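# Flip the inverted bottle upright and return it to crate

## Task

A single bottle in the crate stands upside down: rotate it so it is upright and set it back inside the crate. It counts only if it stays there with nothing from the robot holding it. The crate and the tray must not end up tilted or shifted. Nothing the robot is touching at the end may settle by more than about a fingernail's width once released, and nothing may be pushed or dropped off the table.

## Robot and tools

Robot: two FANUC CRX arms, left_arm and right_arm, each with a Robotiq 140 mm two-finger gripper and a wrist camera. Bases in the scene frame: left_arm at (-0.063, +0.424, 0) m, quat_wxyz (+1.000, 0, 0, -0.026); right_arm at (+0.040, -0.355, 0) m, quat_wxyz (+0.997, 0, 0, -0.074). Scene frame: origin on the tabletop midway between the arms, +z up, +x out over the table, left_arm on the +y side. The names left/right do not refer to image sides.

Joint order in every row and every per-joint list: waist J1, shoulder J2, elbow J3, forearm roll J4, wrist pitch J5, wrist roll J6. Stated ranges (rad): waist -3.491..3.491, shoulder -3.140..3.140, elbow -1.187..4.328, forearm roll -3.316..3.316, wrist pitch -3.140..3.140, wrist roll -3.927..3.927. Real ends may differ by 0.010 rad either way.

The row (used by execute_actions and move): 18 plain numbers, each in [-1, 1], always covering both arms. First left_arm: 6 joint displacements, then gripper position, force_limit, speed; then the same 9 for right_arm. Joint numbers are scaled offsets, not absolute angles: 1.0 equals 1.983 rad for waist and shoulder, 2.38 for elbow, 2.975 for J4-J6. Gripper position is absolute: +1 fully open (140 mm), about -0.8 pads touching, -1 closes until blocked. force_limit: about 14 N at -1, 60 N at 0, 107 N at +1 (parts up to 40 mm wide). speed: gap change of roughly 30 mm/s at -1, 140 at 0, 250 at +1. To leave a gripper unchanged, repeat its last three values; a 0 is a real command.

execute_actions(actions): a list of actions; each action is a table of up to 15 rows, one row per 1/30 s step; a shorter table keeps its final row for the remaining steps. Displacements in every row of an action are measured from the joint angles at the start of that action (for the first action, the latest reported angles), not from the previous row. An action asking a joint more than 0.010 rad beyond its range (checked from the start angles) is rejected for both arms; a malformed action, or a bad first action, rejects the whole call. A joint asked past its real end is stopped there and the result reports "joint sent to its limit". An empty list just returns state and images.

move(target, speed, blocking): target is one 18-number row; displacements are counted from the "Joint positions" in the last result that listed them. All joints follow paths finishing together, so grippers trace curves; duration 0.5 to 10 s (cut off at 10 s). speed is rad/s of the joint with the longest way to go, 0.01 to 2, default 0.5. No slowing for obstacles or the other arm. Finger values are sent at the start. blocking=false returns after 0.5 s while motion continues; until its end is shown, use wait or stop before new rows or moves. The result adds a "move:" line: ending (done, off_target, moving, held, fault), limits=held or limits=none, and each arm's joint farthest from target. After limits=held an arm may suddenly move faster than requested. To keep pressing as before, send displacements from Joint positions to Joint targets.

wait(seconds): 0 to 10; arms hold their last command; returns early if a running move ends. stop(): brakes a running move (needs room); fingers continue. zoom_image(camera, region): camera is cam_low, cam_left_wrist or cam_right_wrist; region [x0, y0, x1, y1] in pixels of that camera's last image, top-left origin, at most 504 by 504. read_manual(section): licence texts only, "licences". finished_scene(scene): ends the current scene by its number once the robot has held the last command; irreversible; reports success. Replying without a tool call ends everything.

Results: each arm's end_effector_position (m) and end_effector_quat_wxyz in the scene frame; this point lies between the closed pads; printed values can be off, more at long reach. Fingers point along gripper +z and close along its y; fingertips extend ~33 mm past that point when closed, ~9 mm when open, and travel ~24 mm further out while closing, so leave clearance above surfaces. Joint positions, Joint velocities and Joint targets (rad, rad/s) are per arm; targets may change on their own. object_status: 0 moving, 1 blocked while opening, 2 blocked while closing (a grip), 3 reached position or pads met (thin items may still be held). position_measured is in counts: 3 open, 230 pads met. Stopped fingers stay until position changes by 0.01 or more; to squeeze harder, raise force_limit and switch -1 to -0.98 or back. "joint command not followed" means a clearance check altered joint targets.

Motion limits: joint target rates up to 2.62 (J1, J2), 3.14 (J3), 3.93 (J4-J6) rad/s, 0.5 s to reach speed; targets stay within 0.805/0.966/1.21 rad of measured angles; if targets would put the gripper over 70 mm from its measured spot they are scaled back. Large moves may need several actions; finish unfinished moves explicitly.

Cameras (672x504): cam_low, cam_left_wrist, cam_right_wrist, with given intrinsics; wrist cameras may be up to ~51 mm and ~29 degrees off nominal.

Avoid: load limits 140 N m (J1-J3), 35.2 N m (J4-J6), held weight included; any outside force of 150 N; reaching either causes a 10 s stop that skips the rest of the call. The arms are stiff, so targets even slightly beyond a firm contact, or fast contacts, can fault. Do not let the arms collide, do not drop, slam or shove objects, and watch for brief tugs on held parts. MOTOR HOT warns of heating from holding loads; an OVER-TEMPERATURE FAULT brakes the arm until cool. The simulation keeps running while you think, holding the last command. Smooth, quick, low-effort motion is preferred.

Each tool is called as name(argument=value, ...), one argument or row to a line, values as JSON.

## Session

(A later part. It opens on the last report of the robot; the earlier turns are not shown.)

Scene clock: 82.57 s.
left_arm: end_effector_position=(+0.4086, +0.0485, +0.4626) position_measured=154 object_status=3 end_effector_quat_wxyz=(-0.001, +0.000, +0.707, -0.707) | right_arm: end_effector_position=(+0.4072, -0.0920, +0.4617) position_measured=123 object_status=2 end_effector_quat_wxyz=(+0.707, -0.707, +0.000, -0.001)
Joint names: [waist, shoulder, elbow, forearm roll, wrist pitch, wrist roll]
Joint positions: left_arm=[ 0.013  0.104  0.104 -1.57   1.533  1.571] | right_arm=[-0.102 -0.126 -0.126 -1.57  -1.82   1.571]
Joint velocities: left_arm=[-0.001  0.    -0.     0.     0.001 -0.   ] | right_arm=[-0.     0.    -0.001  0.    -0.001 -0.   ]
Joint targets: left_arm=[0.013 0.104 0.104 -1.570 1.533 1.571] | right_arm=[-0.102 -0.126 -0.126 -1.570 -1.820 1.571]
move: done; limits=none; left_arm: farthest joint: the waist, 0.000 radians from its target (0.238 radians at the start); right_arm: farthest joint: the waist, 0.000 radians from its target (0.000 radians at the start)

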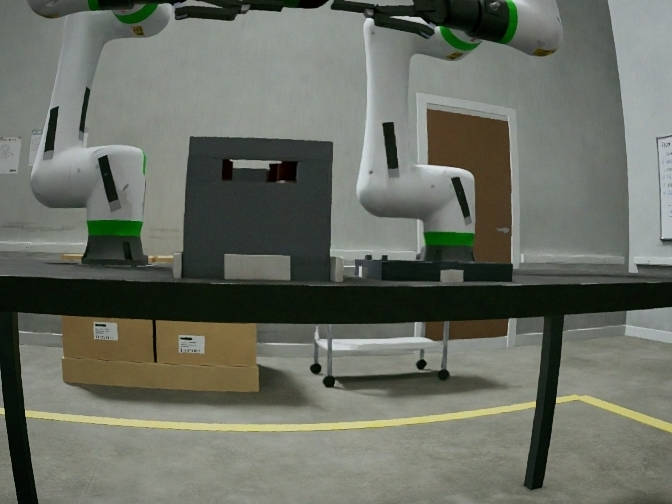

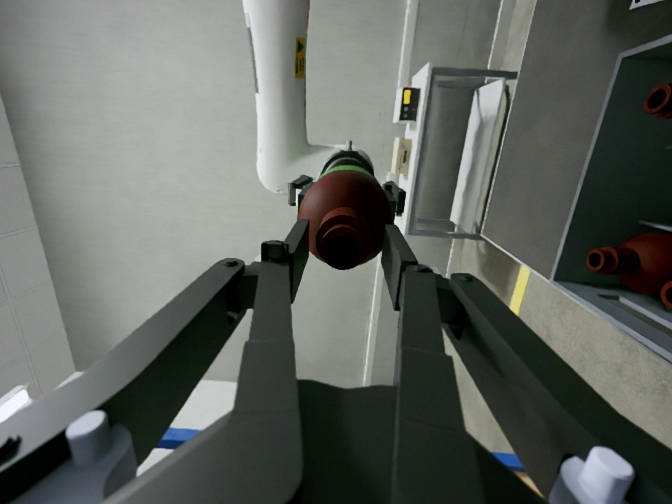

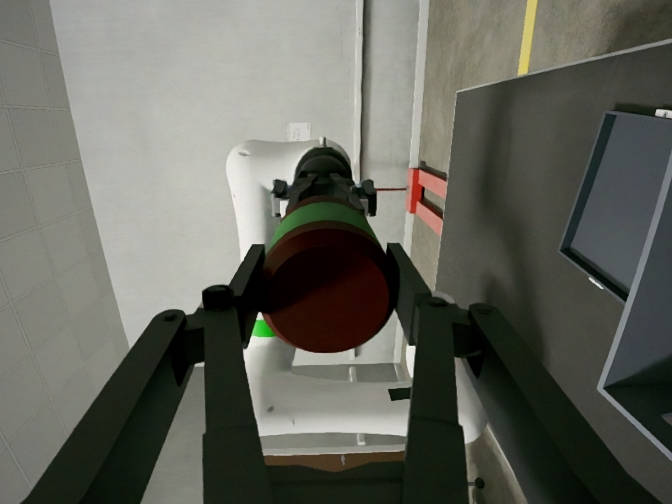

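move(
  target=[-0.0035,-0.003,0.001,0,-0.0023,0,-0.2,0.6,0,0,0,0,0,0,0,-1,0.2,-0.7],
)

move(
  target=[0,0,0,0,0,0,-1,0.6,-0.6,0,0,0,0,0,0,-1,0.2,-0.7],
)

zoom_image(
  camera="cam_left_wrist",
  region=[250,150,450,320],
)

Scene clock: 90.10 s.
left_arm: end_effector_position=(+0.4071, +0.0453, +0.4666) position_measured=154 object_status=3 end_effector_quat_wxyz=(+0.002, +0.003, +0.707, -0.707) | right_arm: end_effector_position=(+0.4072, -0.0920, +0.4617) position_measured=123 object_status=2 end_effector_quat_wxyz=(+0.707, -0.707, +0.000, -0.001)
Joint names: [waist, shoulder, elbow, forearm roll, wrist pitch, wrist roll]
Joint positions: left_arm=[ 0.006  0.099  0.106 -1.57   1.526  1.571] | right_arm=[-0.102 -0.126 -0.126 -1.57  -1.82   1.571]
Joint velocities: left_arm=[-0.001 -0.001  0.     0.     0.    -0.001] | right_arm=[ 0.     0.001 -0.001  0.     0.001 -0.   ]
Joint targets: left_arm=[0.006 0.099 0.106 -1.570 1.526 1.571] | right_arm=[-0.102 -0.126 -0.126 -1.570 -1.820 1.571]
move: done; limits=none; left_arm: farthest joint: the waist, 0.000 radians from its target (0.007 radians at the start); right_arm: farthest joint: the waist, 0.000 radians from its target (0.000 radians at the start)

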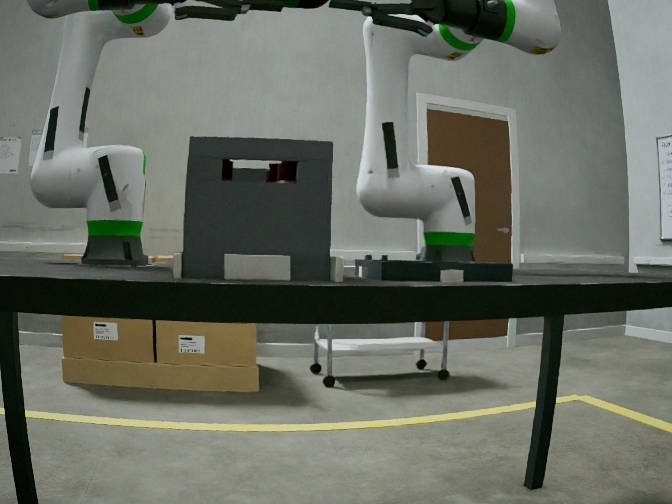

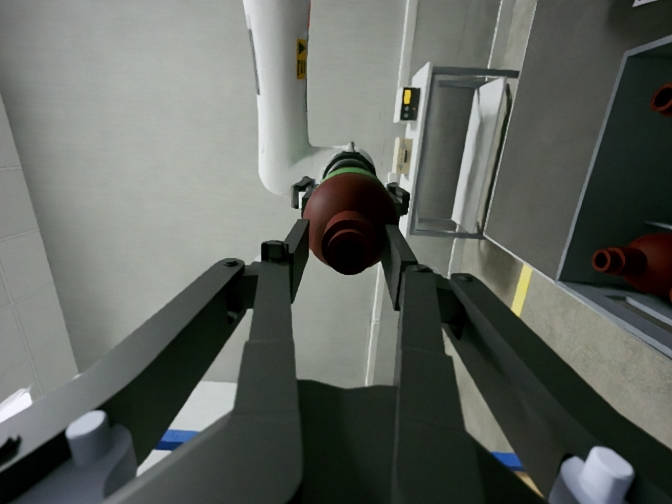

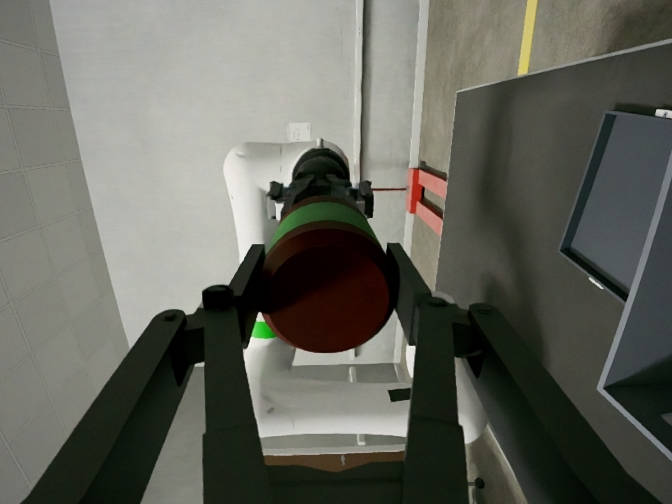

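Scene clock: 90.60 s.
left_arm: end_effector_position=(+0.4071, +0.0454, +0.4664) position_measured=186 object_status=2 end_effector_quat_wxyz=(+0.002, +0.003, +0.707, -0.707) | right_arm: end_effector_position=(+0.4072, -0.0920, +0.4618) position_measured=123 object_status=2 end_effector_quat_wxyz=(+0.707, -0.707, +0.000, -0.001)
Joint names: [waist, shoulder, elbow, forearm roll, wrist pitch, wrist roll]
Joint positions: left_arm=[ 0.006  0.099  0.106 -1.571  1.526  1.571] | right_arm=[-0.102 -0.126 -0.126 -1.571 -1.82   1.571]
Joint velocities: left_arm=[ 0.001 -0.002 -0.    -0.001  0.    -0.   ] | right_arm=[-0.001 -0.001 -0.001  0.001  0.002  0.001]
Joint targets: left_arm=[0.006 0.099 0.106 -1.570 1.526 1.571] | right_arm=[-0.102 -0.126 -0.126 -1.570 -1.820 1.571]
move: done; limits=none; left_arm: farthest joint: the forearm roll, 0.001 radians from its target (0.000 radians at the start); right_arm: farthest joint: the forearm roll, 0.001 radians from its target (0.000 radians at the start)

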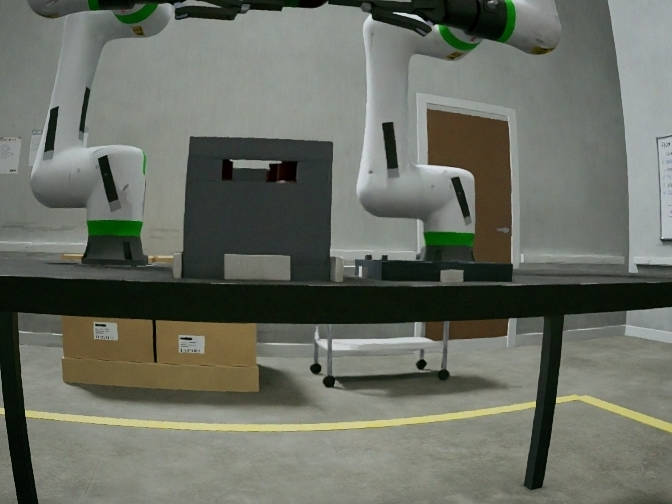

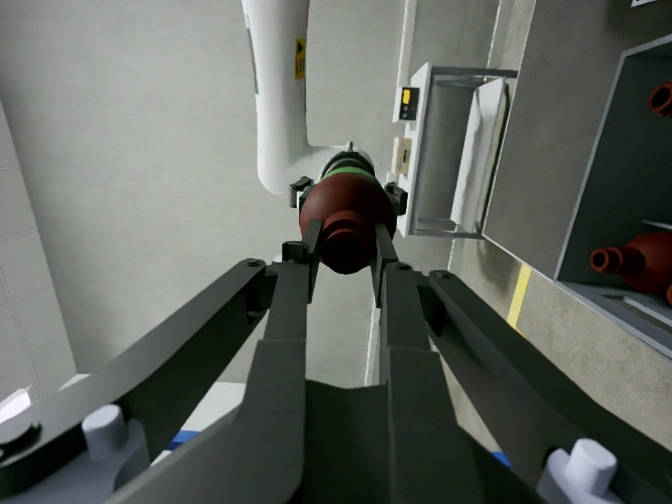

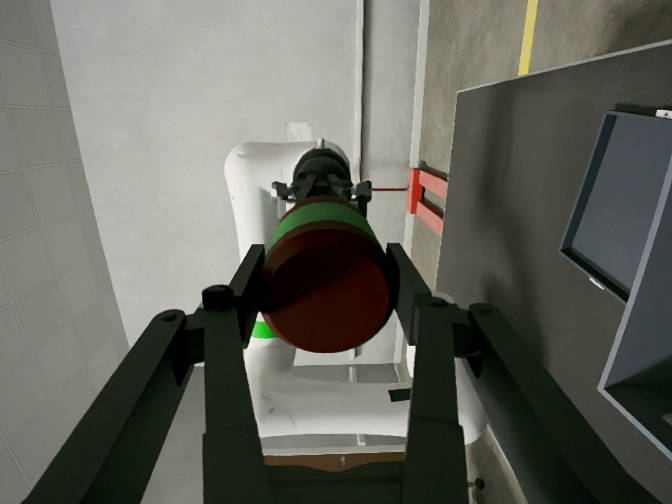

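Region (250, 150, 450, 320) of cam_left_wrist's 672x504 image, scaled by 2.520, with more detail than that image has; it fills the top 428 rows of this view, and the rest is white.

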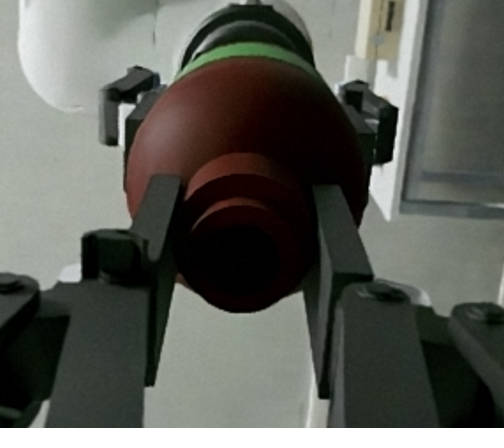

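move(
  target=[0,0,0,0,0,0,-0.25,0.6,0,0,0,0,0,0,0,-1,0.2,-0.7],
)

move(
  target=[-0.0075,0,0,0,-0.005,0,-0.25,0.6,0,0,0,0,0,0,0,-1,0.2,-0.7],
  speed=0.05,
)

move(
  target=[0,0,0,0,0,0,-1,0.6,-0.6,0,0,0,0,0,0,-1,0.2,-0.7],
)

zoom_image(
  camera="cam_left_wrist",
  region=[250,150,450,320],
)

Scene clock: 100.57 s.
left_arm: end_effector_position=(+0.4071, +0.0454, +0.4664) position_measured=160 object_status=3 end_effector_quat_wxyz=(+0.002, +0.003, +0.707, -0.707) | right_arm: end_effector_position=(+0.4072, -0.0920, +0.4618) position_measured=123 object_status=2 end_effector_quat_wxyz=(+0.707, -0.707, +0.000, -0.001)
Joint names: [waist, shoulder, elbow, forearm roll, wrist pitch, wrist roll]
Joint positions: left_arm=[ 0.006  0.098  0.106 -1.571  1.526  1.571] | right_arm=[-0.102 -0.126 -0.126 -1.571 -1.82   1.571]
Joint velocities: left_arm=[-0.001  0.001  0.     0.    -0.     0.   ] | right_arm=[-0.001 -0.001  0.001  0.    -0.     0.   ]
Joint targets: left_arm=[0.006 0.099 0.106 -1.571 1.526 1.571] | right_arm=[-0.102 -0.126 -0.126 -1.571 -1.820 1.571]
move: done; limits=none; left_arm: farthest joint: the shoulder, 0.001 radians from its target (0.000 radians at the start); right_arm: farthest joint: the waist, 0.000 radians from its target (0.000 radians at the start)

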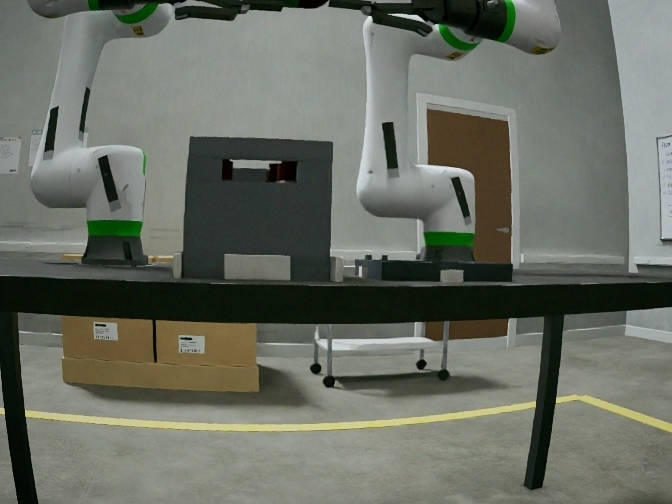

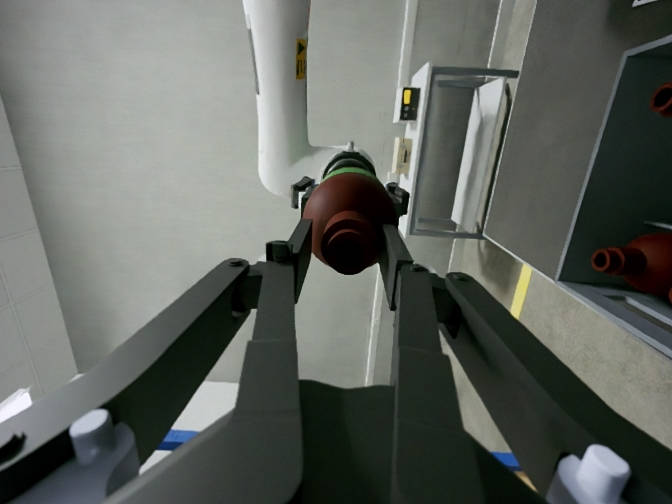

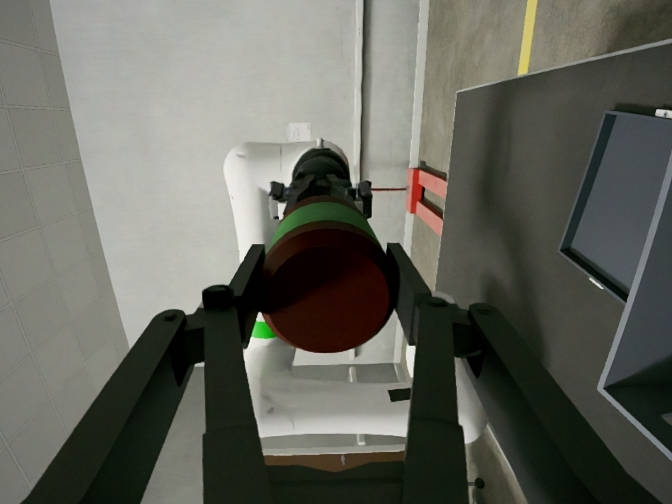

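Scene clock: 101.27 s.
left_arm: end_effector_position=(+0.4068, +0.0386, +0.4660) position_measured=160 object_status=3 end_effector_quat_wxyz=(+0.002, +0.003, +0.707, -0.707) | right_arm: end_effector_position=(+0.4072, -0.0921, +0.4617) position_measured=123 object_status=2 end_effector_quat_wxyz=(+0.707, -0.707, +0.000, -0.001)
Joint names: [waist, shoulder, elbow, forearm roll, wrist pitch, wrist roll]
Joint positions: left_arm=[-0.008  0.098  0.106 -1.572  1.511  1.571] | right_arm=[-0.102 -0.126 -0.126 -1.57  -1.82   1.571]
Joint velocities: left_arm=[-0.002 -0.003  0.     0.001  0.     0.   ] | right_arm=[ 0.    -0.    -0.     0.    -0.002  0.   ]
Joint targets: left_arm=[-0.008 0.098 0.106 -1.571 1.511 1.571] | right_arm=[-0.102 -0.126 -0.126 -1.571 -1.820 1.571]
move: done; limits=none; left_arm: farthest joint: the waist, 0.001 radians from its target (0.015 radians at the start); right_arm: farthest joint: the forearm roll, 0.001 radians from its target (0.000 radians at the start)

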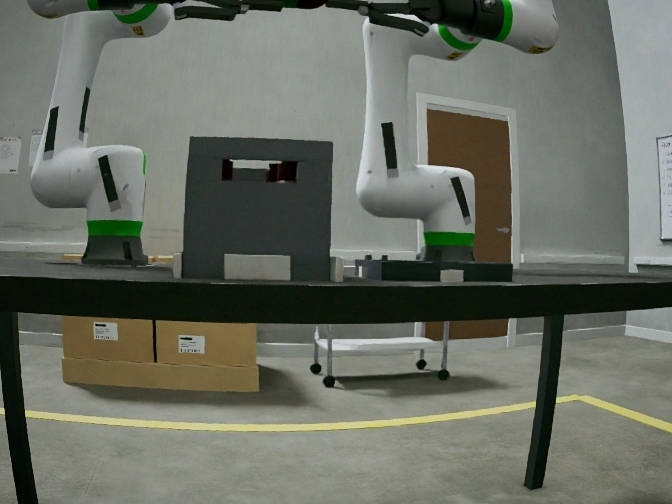

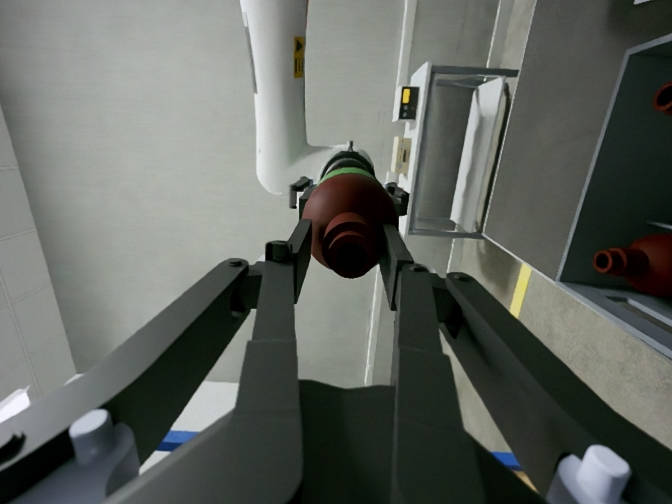

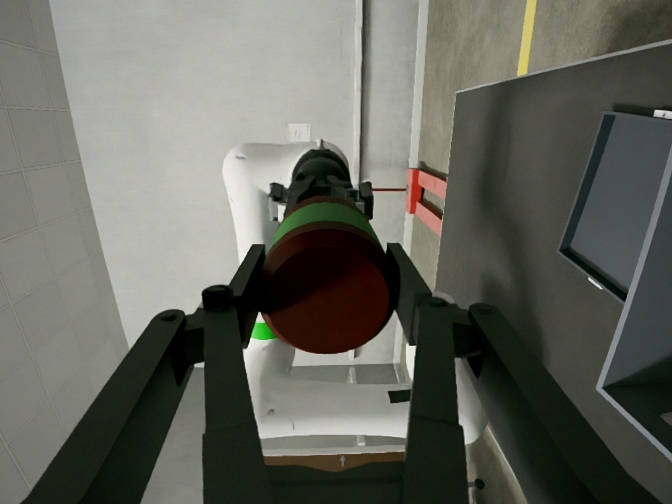

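Scene clock: 101.77 s.
left_arm: end_effector_position=(+0.4069, +0.0387, +0.4658) position_measured=175 object_status=2 end_effector_quat_wxyz=(+0.002, +0.003, +0.708, -0.707) | right_arm: end_effector_position=(+0.4072, -0.0921, +0.4618) position_measured=123 object_status=2 end_effector_quat_wxyz=(+0.707, -0.707, +0.000, -0.001)
Joint names: [waist, shoulder, elbow, forearm roll, wrist pitch, wrist roll]
Joint positions: left_arm=[-0.008  0.098  0.106 -1.573  1.511  1.571] | right_arm=[-0.102 -0.126 -0.126 -1.57  -1.82   1.571]
Joint velocities: left_arm=[ 0.001 -0.002  0.     0.002  0.001 -0.   ] | right_arm=[-0.  0.  0. -0.  0.  0.]
Joint targets: left_arm=[-0.008 0.098 0.106 -1.572 1.511 1.571] | right_arm=[-0.102 -0.126 -0.126 -1.570 -1.820 1.571]
move: done; limits=none; left_arm: farthest joint: the forearm roll, 0.001 radians from its target (0.000 radians at the start); right_arm: farthest joint: the waist, 0.000 radians from its target (0.000 radians at the start)

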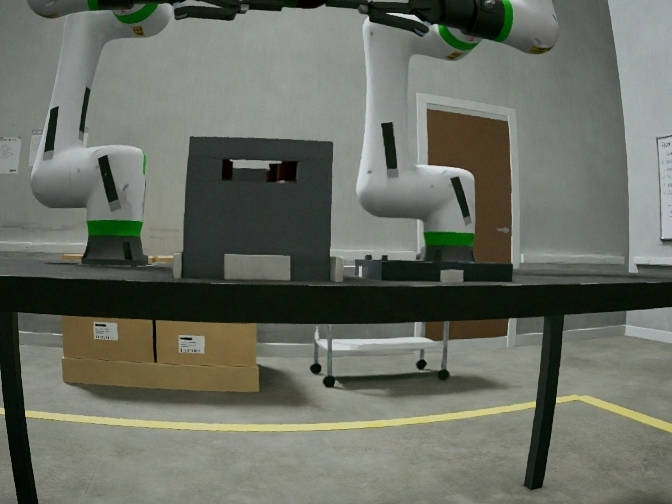

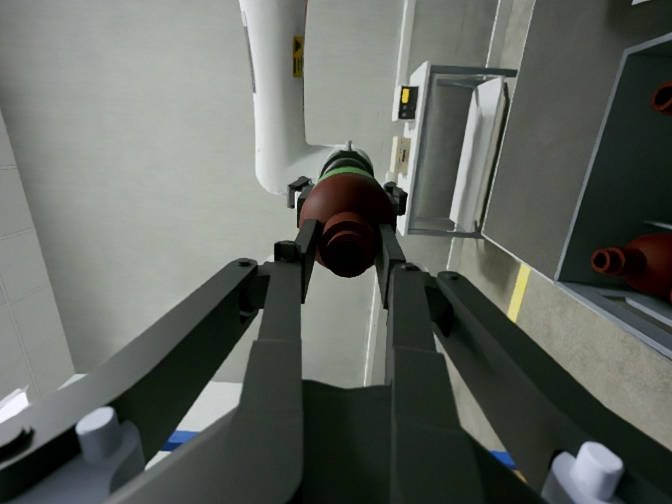

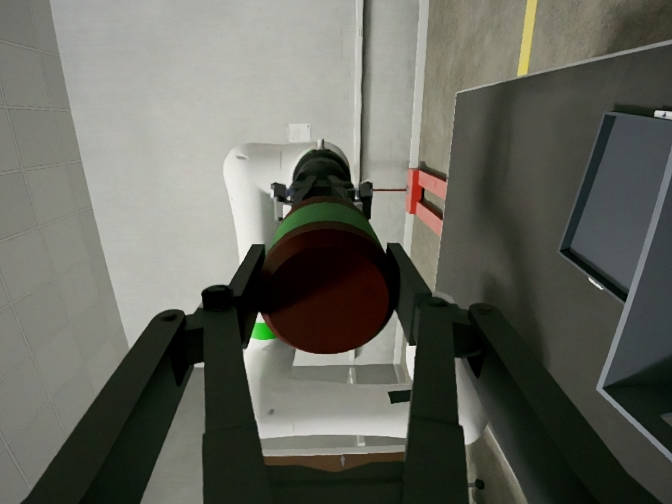

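Region (250, 150, 450, 320) of cam_left_wrist's 672x504 image, scaled by 2.520, with more detail than that image has; it fills the top 428 rows of this view, and the rest is white.

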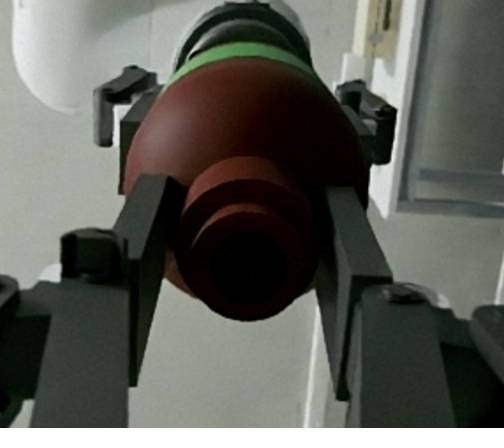

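move(
  target=[0,0,0,0,0,0,-0.25,0.6,0,0,0,0,0,0,0,-1,0.2,-0.7],
)

move(
  target=[0.0107,0,0,0.0005,0.0071,0,-0.25,0.6,0,0,0,0,0,0,0,-1,0.2,-0.7],
  speed=0.05,
)

move(
  target=[0,0,0,0,0,0,-1,0.6,-0.6,0,0,0,0,0,0,-1,0.2,-0.7],
)

zoom_image(
  camera="cam_left_wrist",
  region=[250,150,450,320],
)

Scene clock: 109.27 s.
left_arm: end_effector_position=(+0.4068, +0.0387, +0.4659) position_measured=160 object_status=3 end_effector_quat_wxyz=(+0.002, +0.003, +0.708, -0.707) | right_arm: end_effector_position=(+0.4072, -0.0921, +0.4617) position_measured=123 object_status=2 end_effector_quat_wxyz=(+0.707, -0.707, +0.000, -0.001)
Joint names: [waist, shoulder, elbow, forearm roll, wrist pitch, wrist roll]
Joint positions: left_arm=[-0.008  0.098  0.106 -1.572  1.511  1.571] | right_arm=[-0.102 -0.126 -0.126 -1.57  -1.82   1.571]
Joint velocities: left_arm=[-0.001  0.002 -0.    -0.001  0.001 -0.001] | right_arm=[-0.     0.001  0.001 -0.    -0.     0.   ]
Joint targets: left_arm=[-0.008 0.098 0.106 -1.573 1.511 1.571] | right_arm=[-0.102 -0.126 -0.126 -1.570 -1.820 1.571]
move: done; limits=none; left_arm: farthest joint: the forearm roll, 0.001 radians from its target (0.001 radians at the start); right_arm: farthest joint: the waist, 0.000 radians from its target (0.000 radians at the start)

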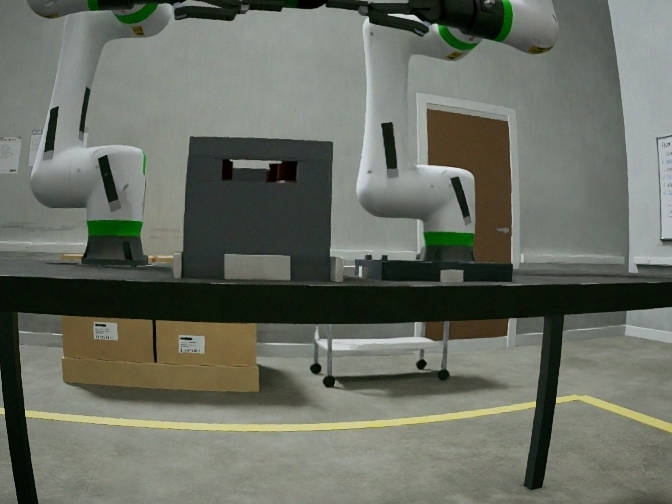

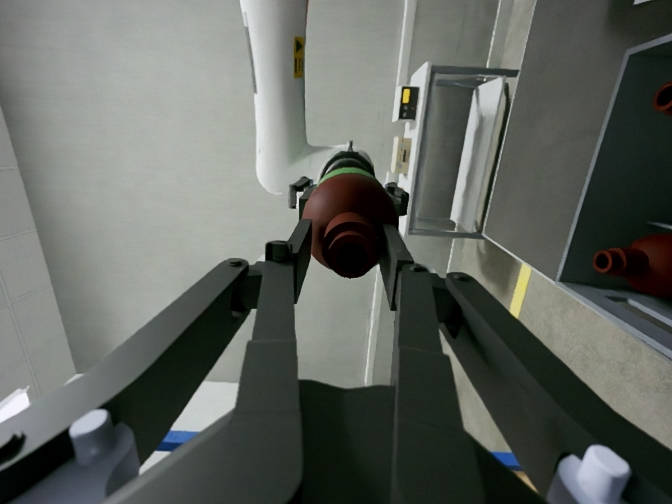

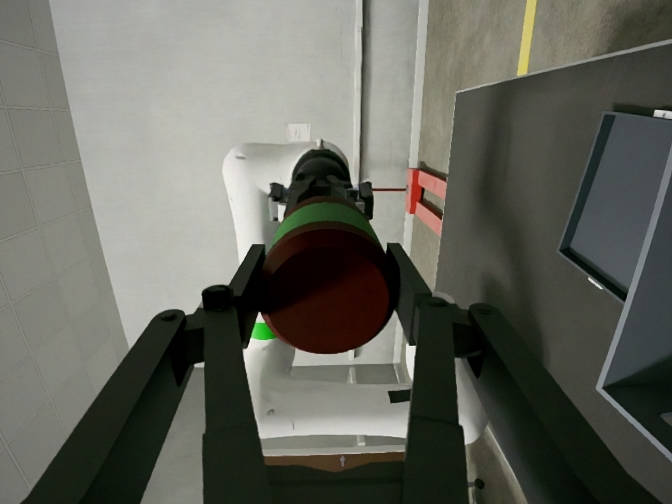

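Scene clock: 109.97 s.
left_arm: end_effector_position=(+0.4073, +0.0485, +0.4663) position_measured=160 object_status=3 end_effector_quat_wxyz=(+0.002, +0.003, +0.707, -0.707) | right_arm: end_effector_position=(+0.4072, -0.0921, +0.4617) position_measured=123 object_status=2 end_effector_quat_wxyz=(+0.707, -0.707, +0.000, -0.001)
Joint names: [waist, shoulder, elbow, forearm roll, wrist pitch, wrist roll]
Joint positions: left_arm=[ 0.013  0.098  0.106 -1.571  1.532  1.571] | right_arm=[-0.102 -0.126 -0.126 -1.57  -1.82   1.571]
Joint velocities: left_arm=[ 0.     0.001  0.    -0.002 -0.001 -0.001] | right_arm=[ 0.001 -0.     0.     0.    -0.    -0.   ]
Joint targets: left_arm=[0.013 0.098 0.106 -1.571 1.532 1.571] | right_arm=[-0.102 -0.126 -0.126 -1.570 -1.820 1.571]
move: done; limits=none; left_arm: farthest joint: the waist, 0.000 radians from its target (0.021 radians at the start); right_arm: farthest joint: the waist, 0.000 radians from its target (0.000 radians at the start)

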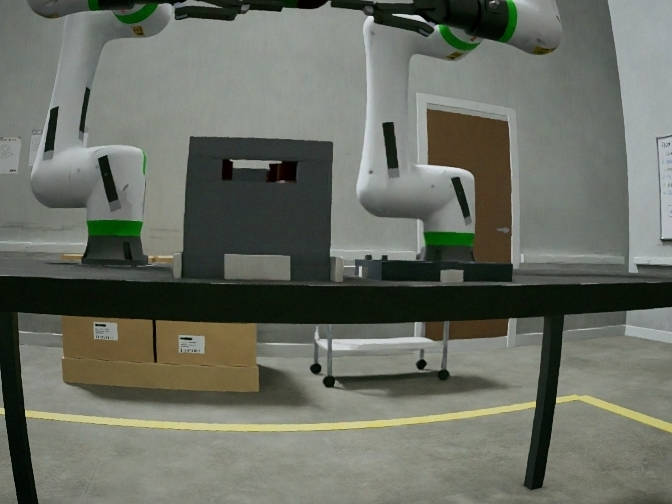

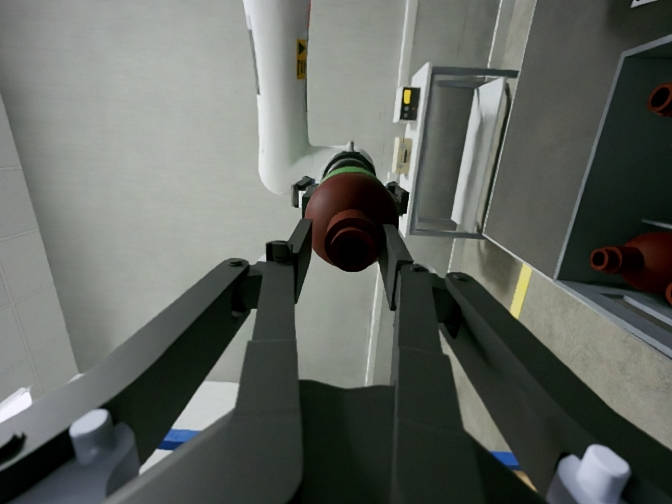

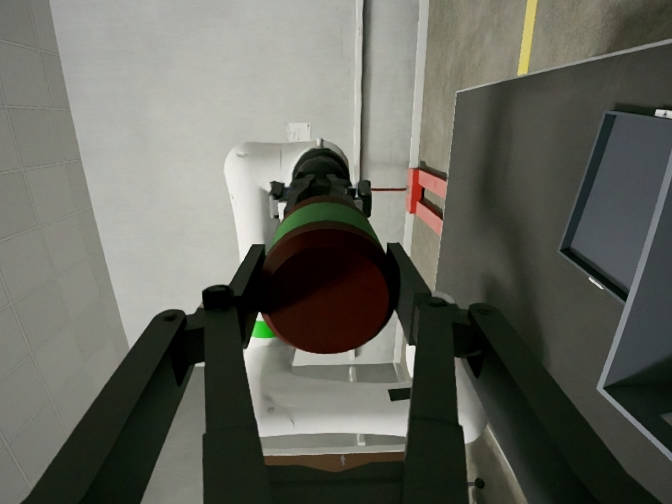

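Scene clock: 110.47 s.
left_arm: end_effector_position=(+0.4074, +0.0487, +0.4661) position_measured=186 object_status=2 end_effector_quat_wxyz=(+0.002, +0.003, +0.707, -0.707) | right_arm: end_effector_position=(+0.4073, -0.0922, +0.4618) position_measured=123 object_status=2 end_effector_quat_wxyz=(+0.707, -0.707, +0.000, -0.001)
Joint names: [waist, shoulder, elbow, forearm roll, wrist pitch, wrist roll]
Joint positions: left_arm=[ 0.013  0.098  0.106 -1.572  1.532  1.571] | right_arm=[-0.102 -0.126 -0.126 -1.57  -1.82   1.571]
Joint velocities: left_arm=[ 0.     0.001 -0.     0.001  0.001 -0.   ] | right_arm=[-0.     0.     0.     0.001 -0.     0.   ]
Joint targets: left_arm=[0.013 0.098 0.106 -1.571 1.532 1.571] | right_arm=[-0.102 -0.126 -0.126 -1.570 -1.820 1.571]
move: done; limits=none; left_arm: farthest joint: the forearm roll, 0.001 radians from its target (0.000 radians at the start); right_arm: farthest joint: the waist, 0.000 radians from its target (0.000 radians at the start)

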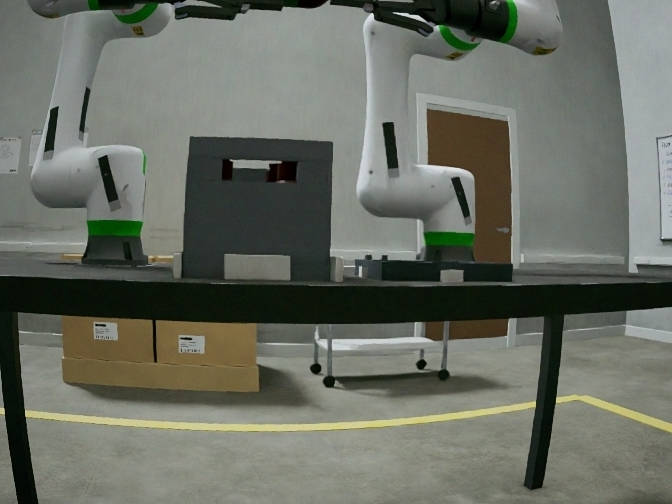

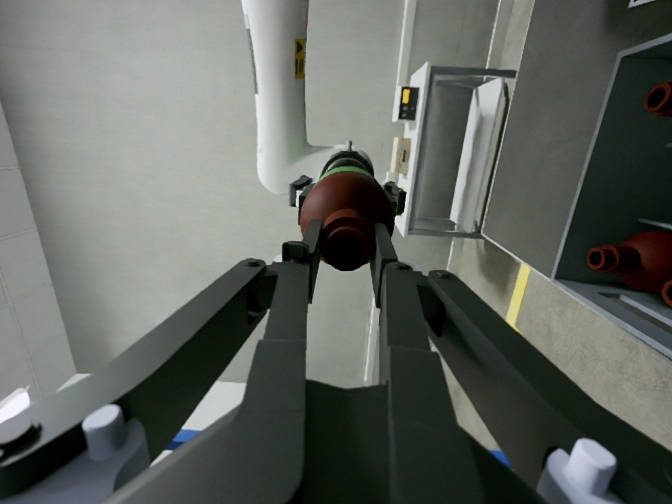

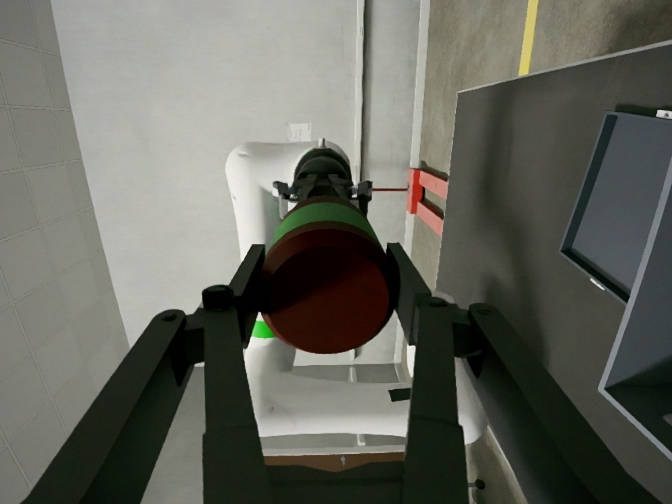

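Region (250, 150, 450, 320) of cam_left_wrist's 672x504 image, scaled by 2.520, with more detail than that image has; it fills the top 428 rows of this view, and the rest is white.

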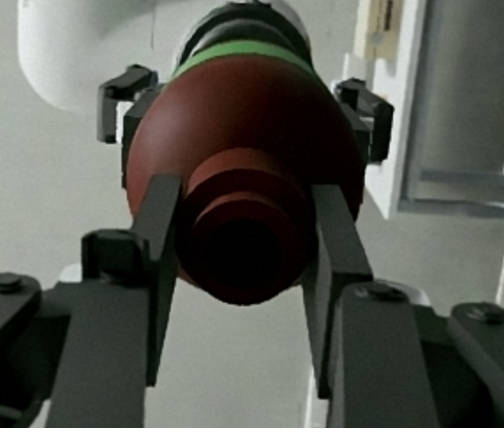

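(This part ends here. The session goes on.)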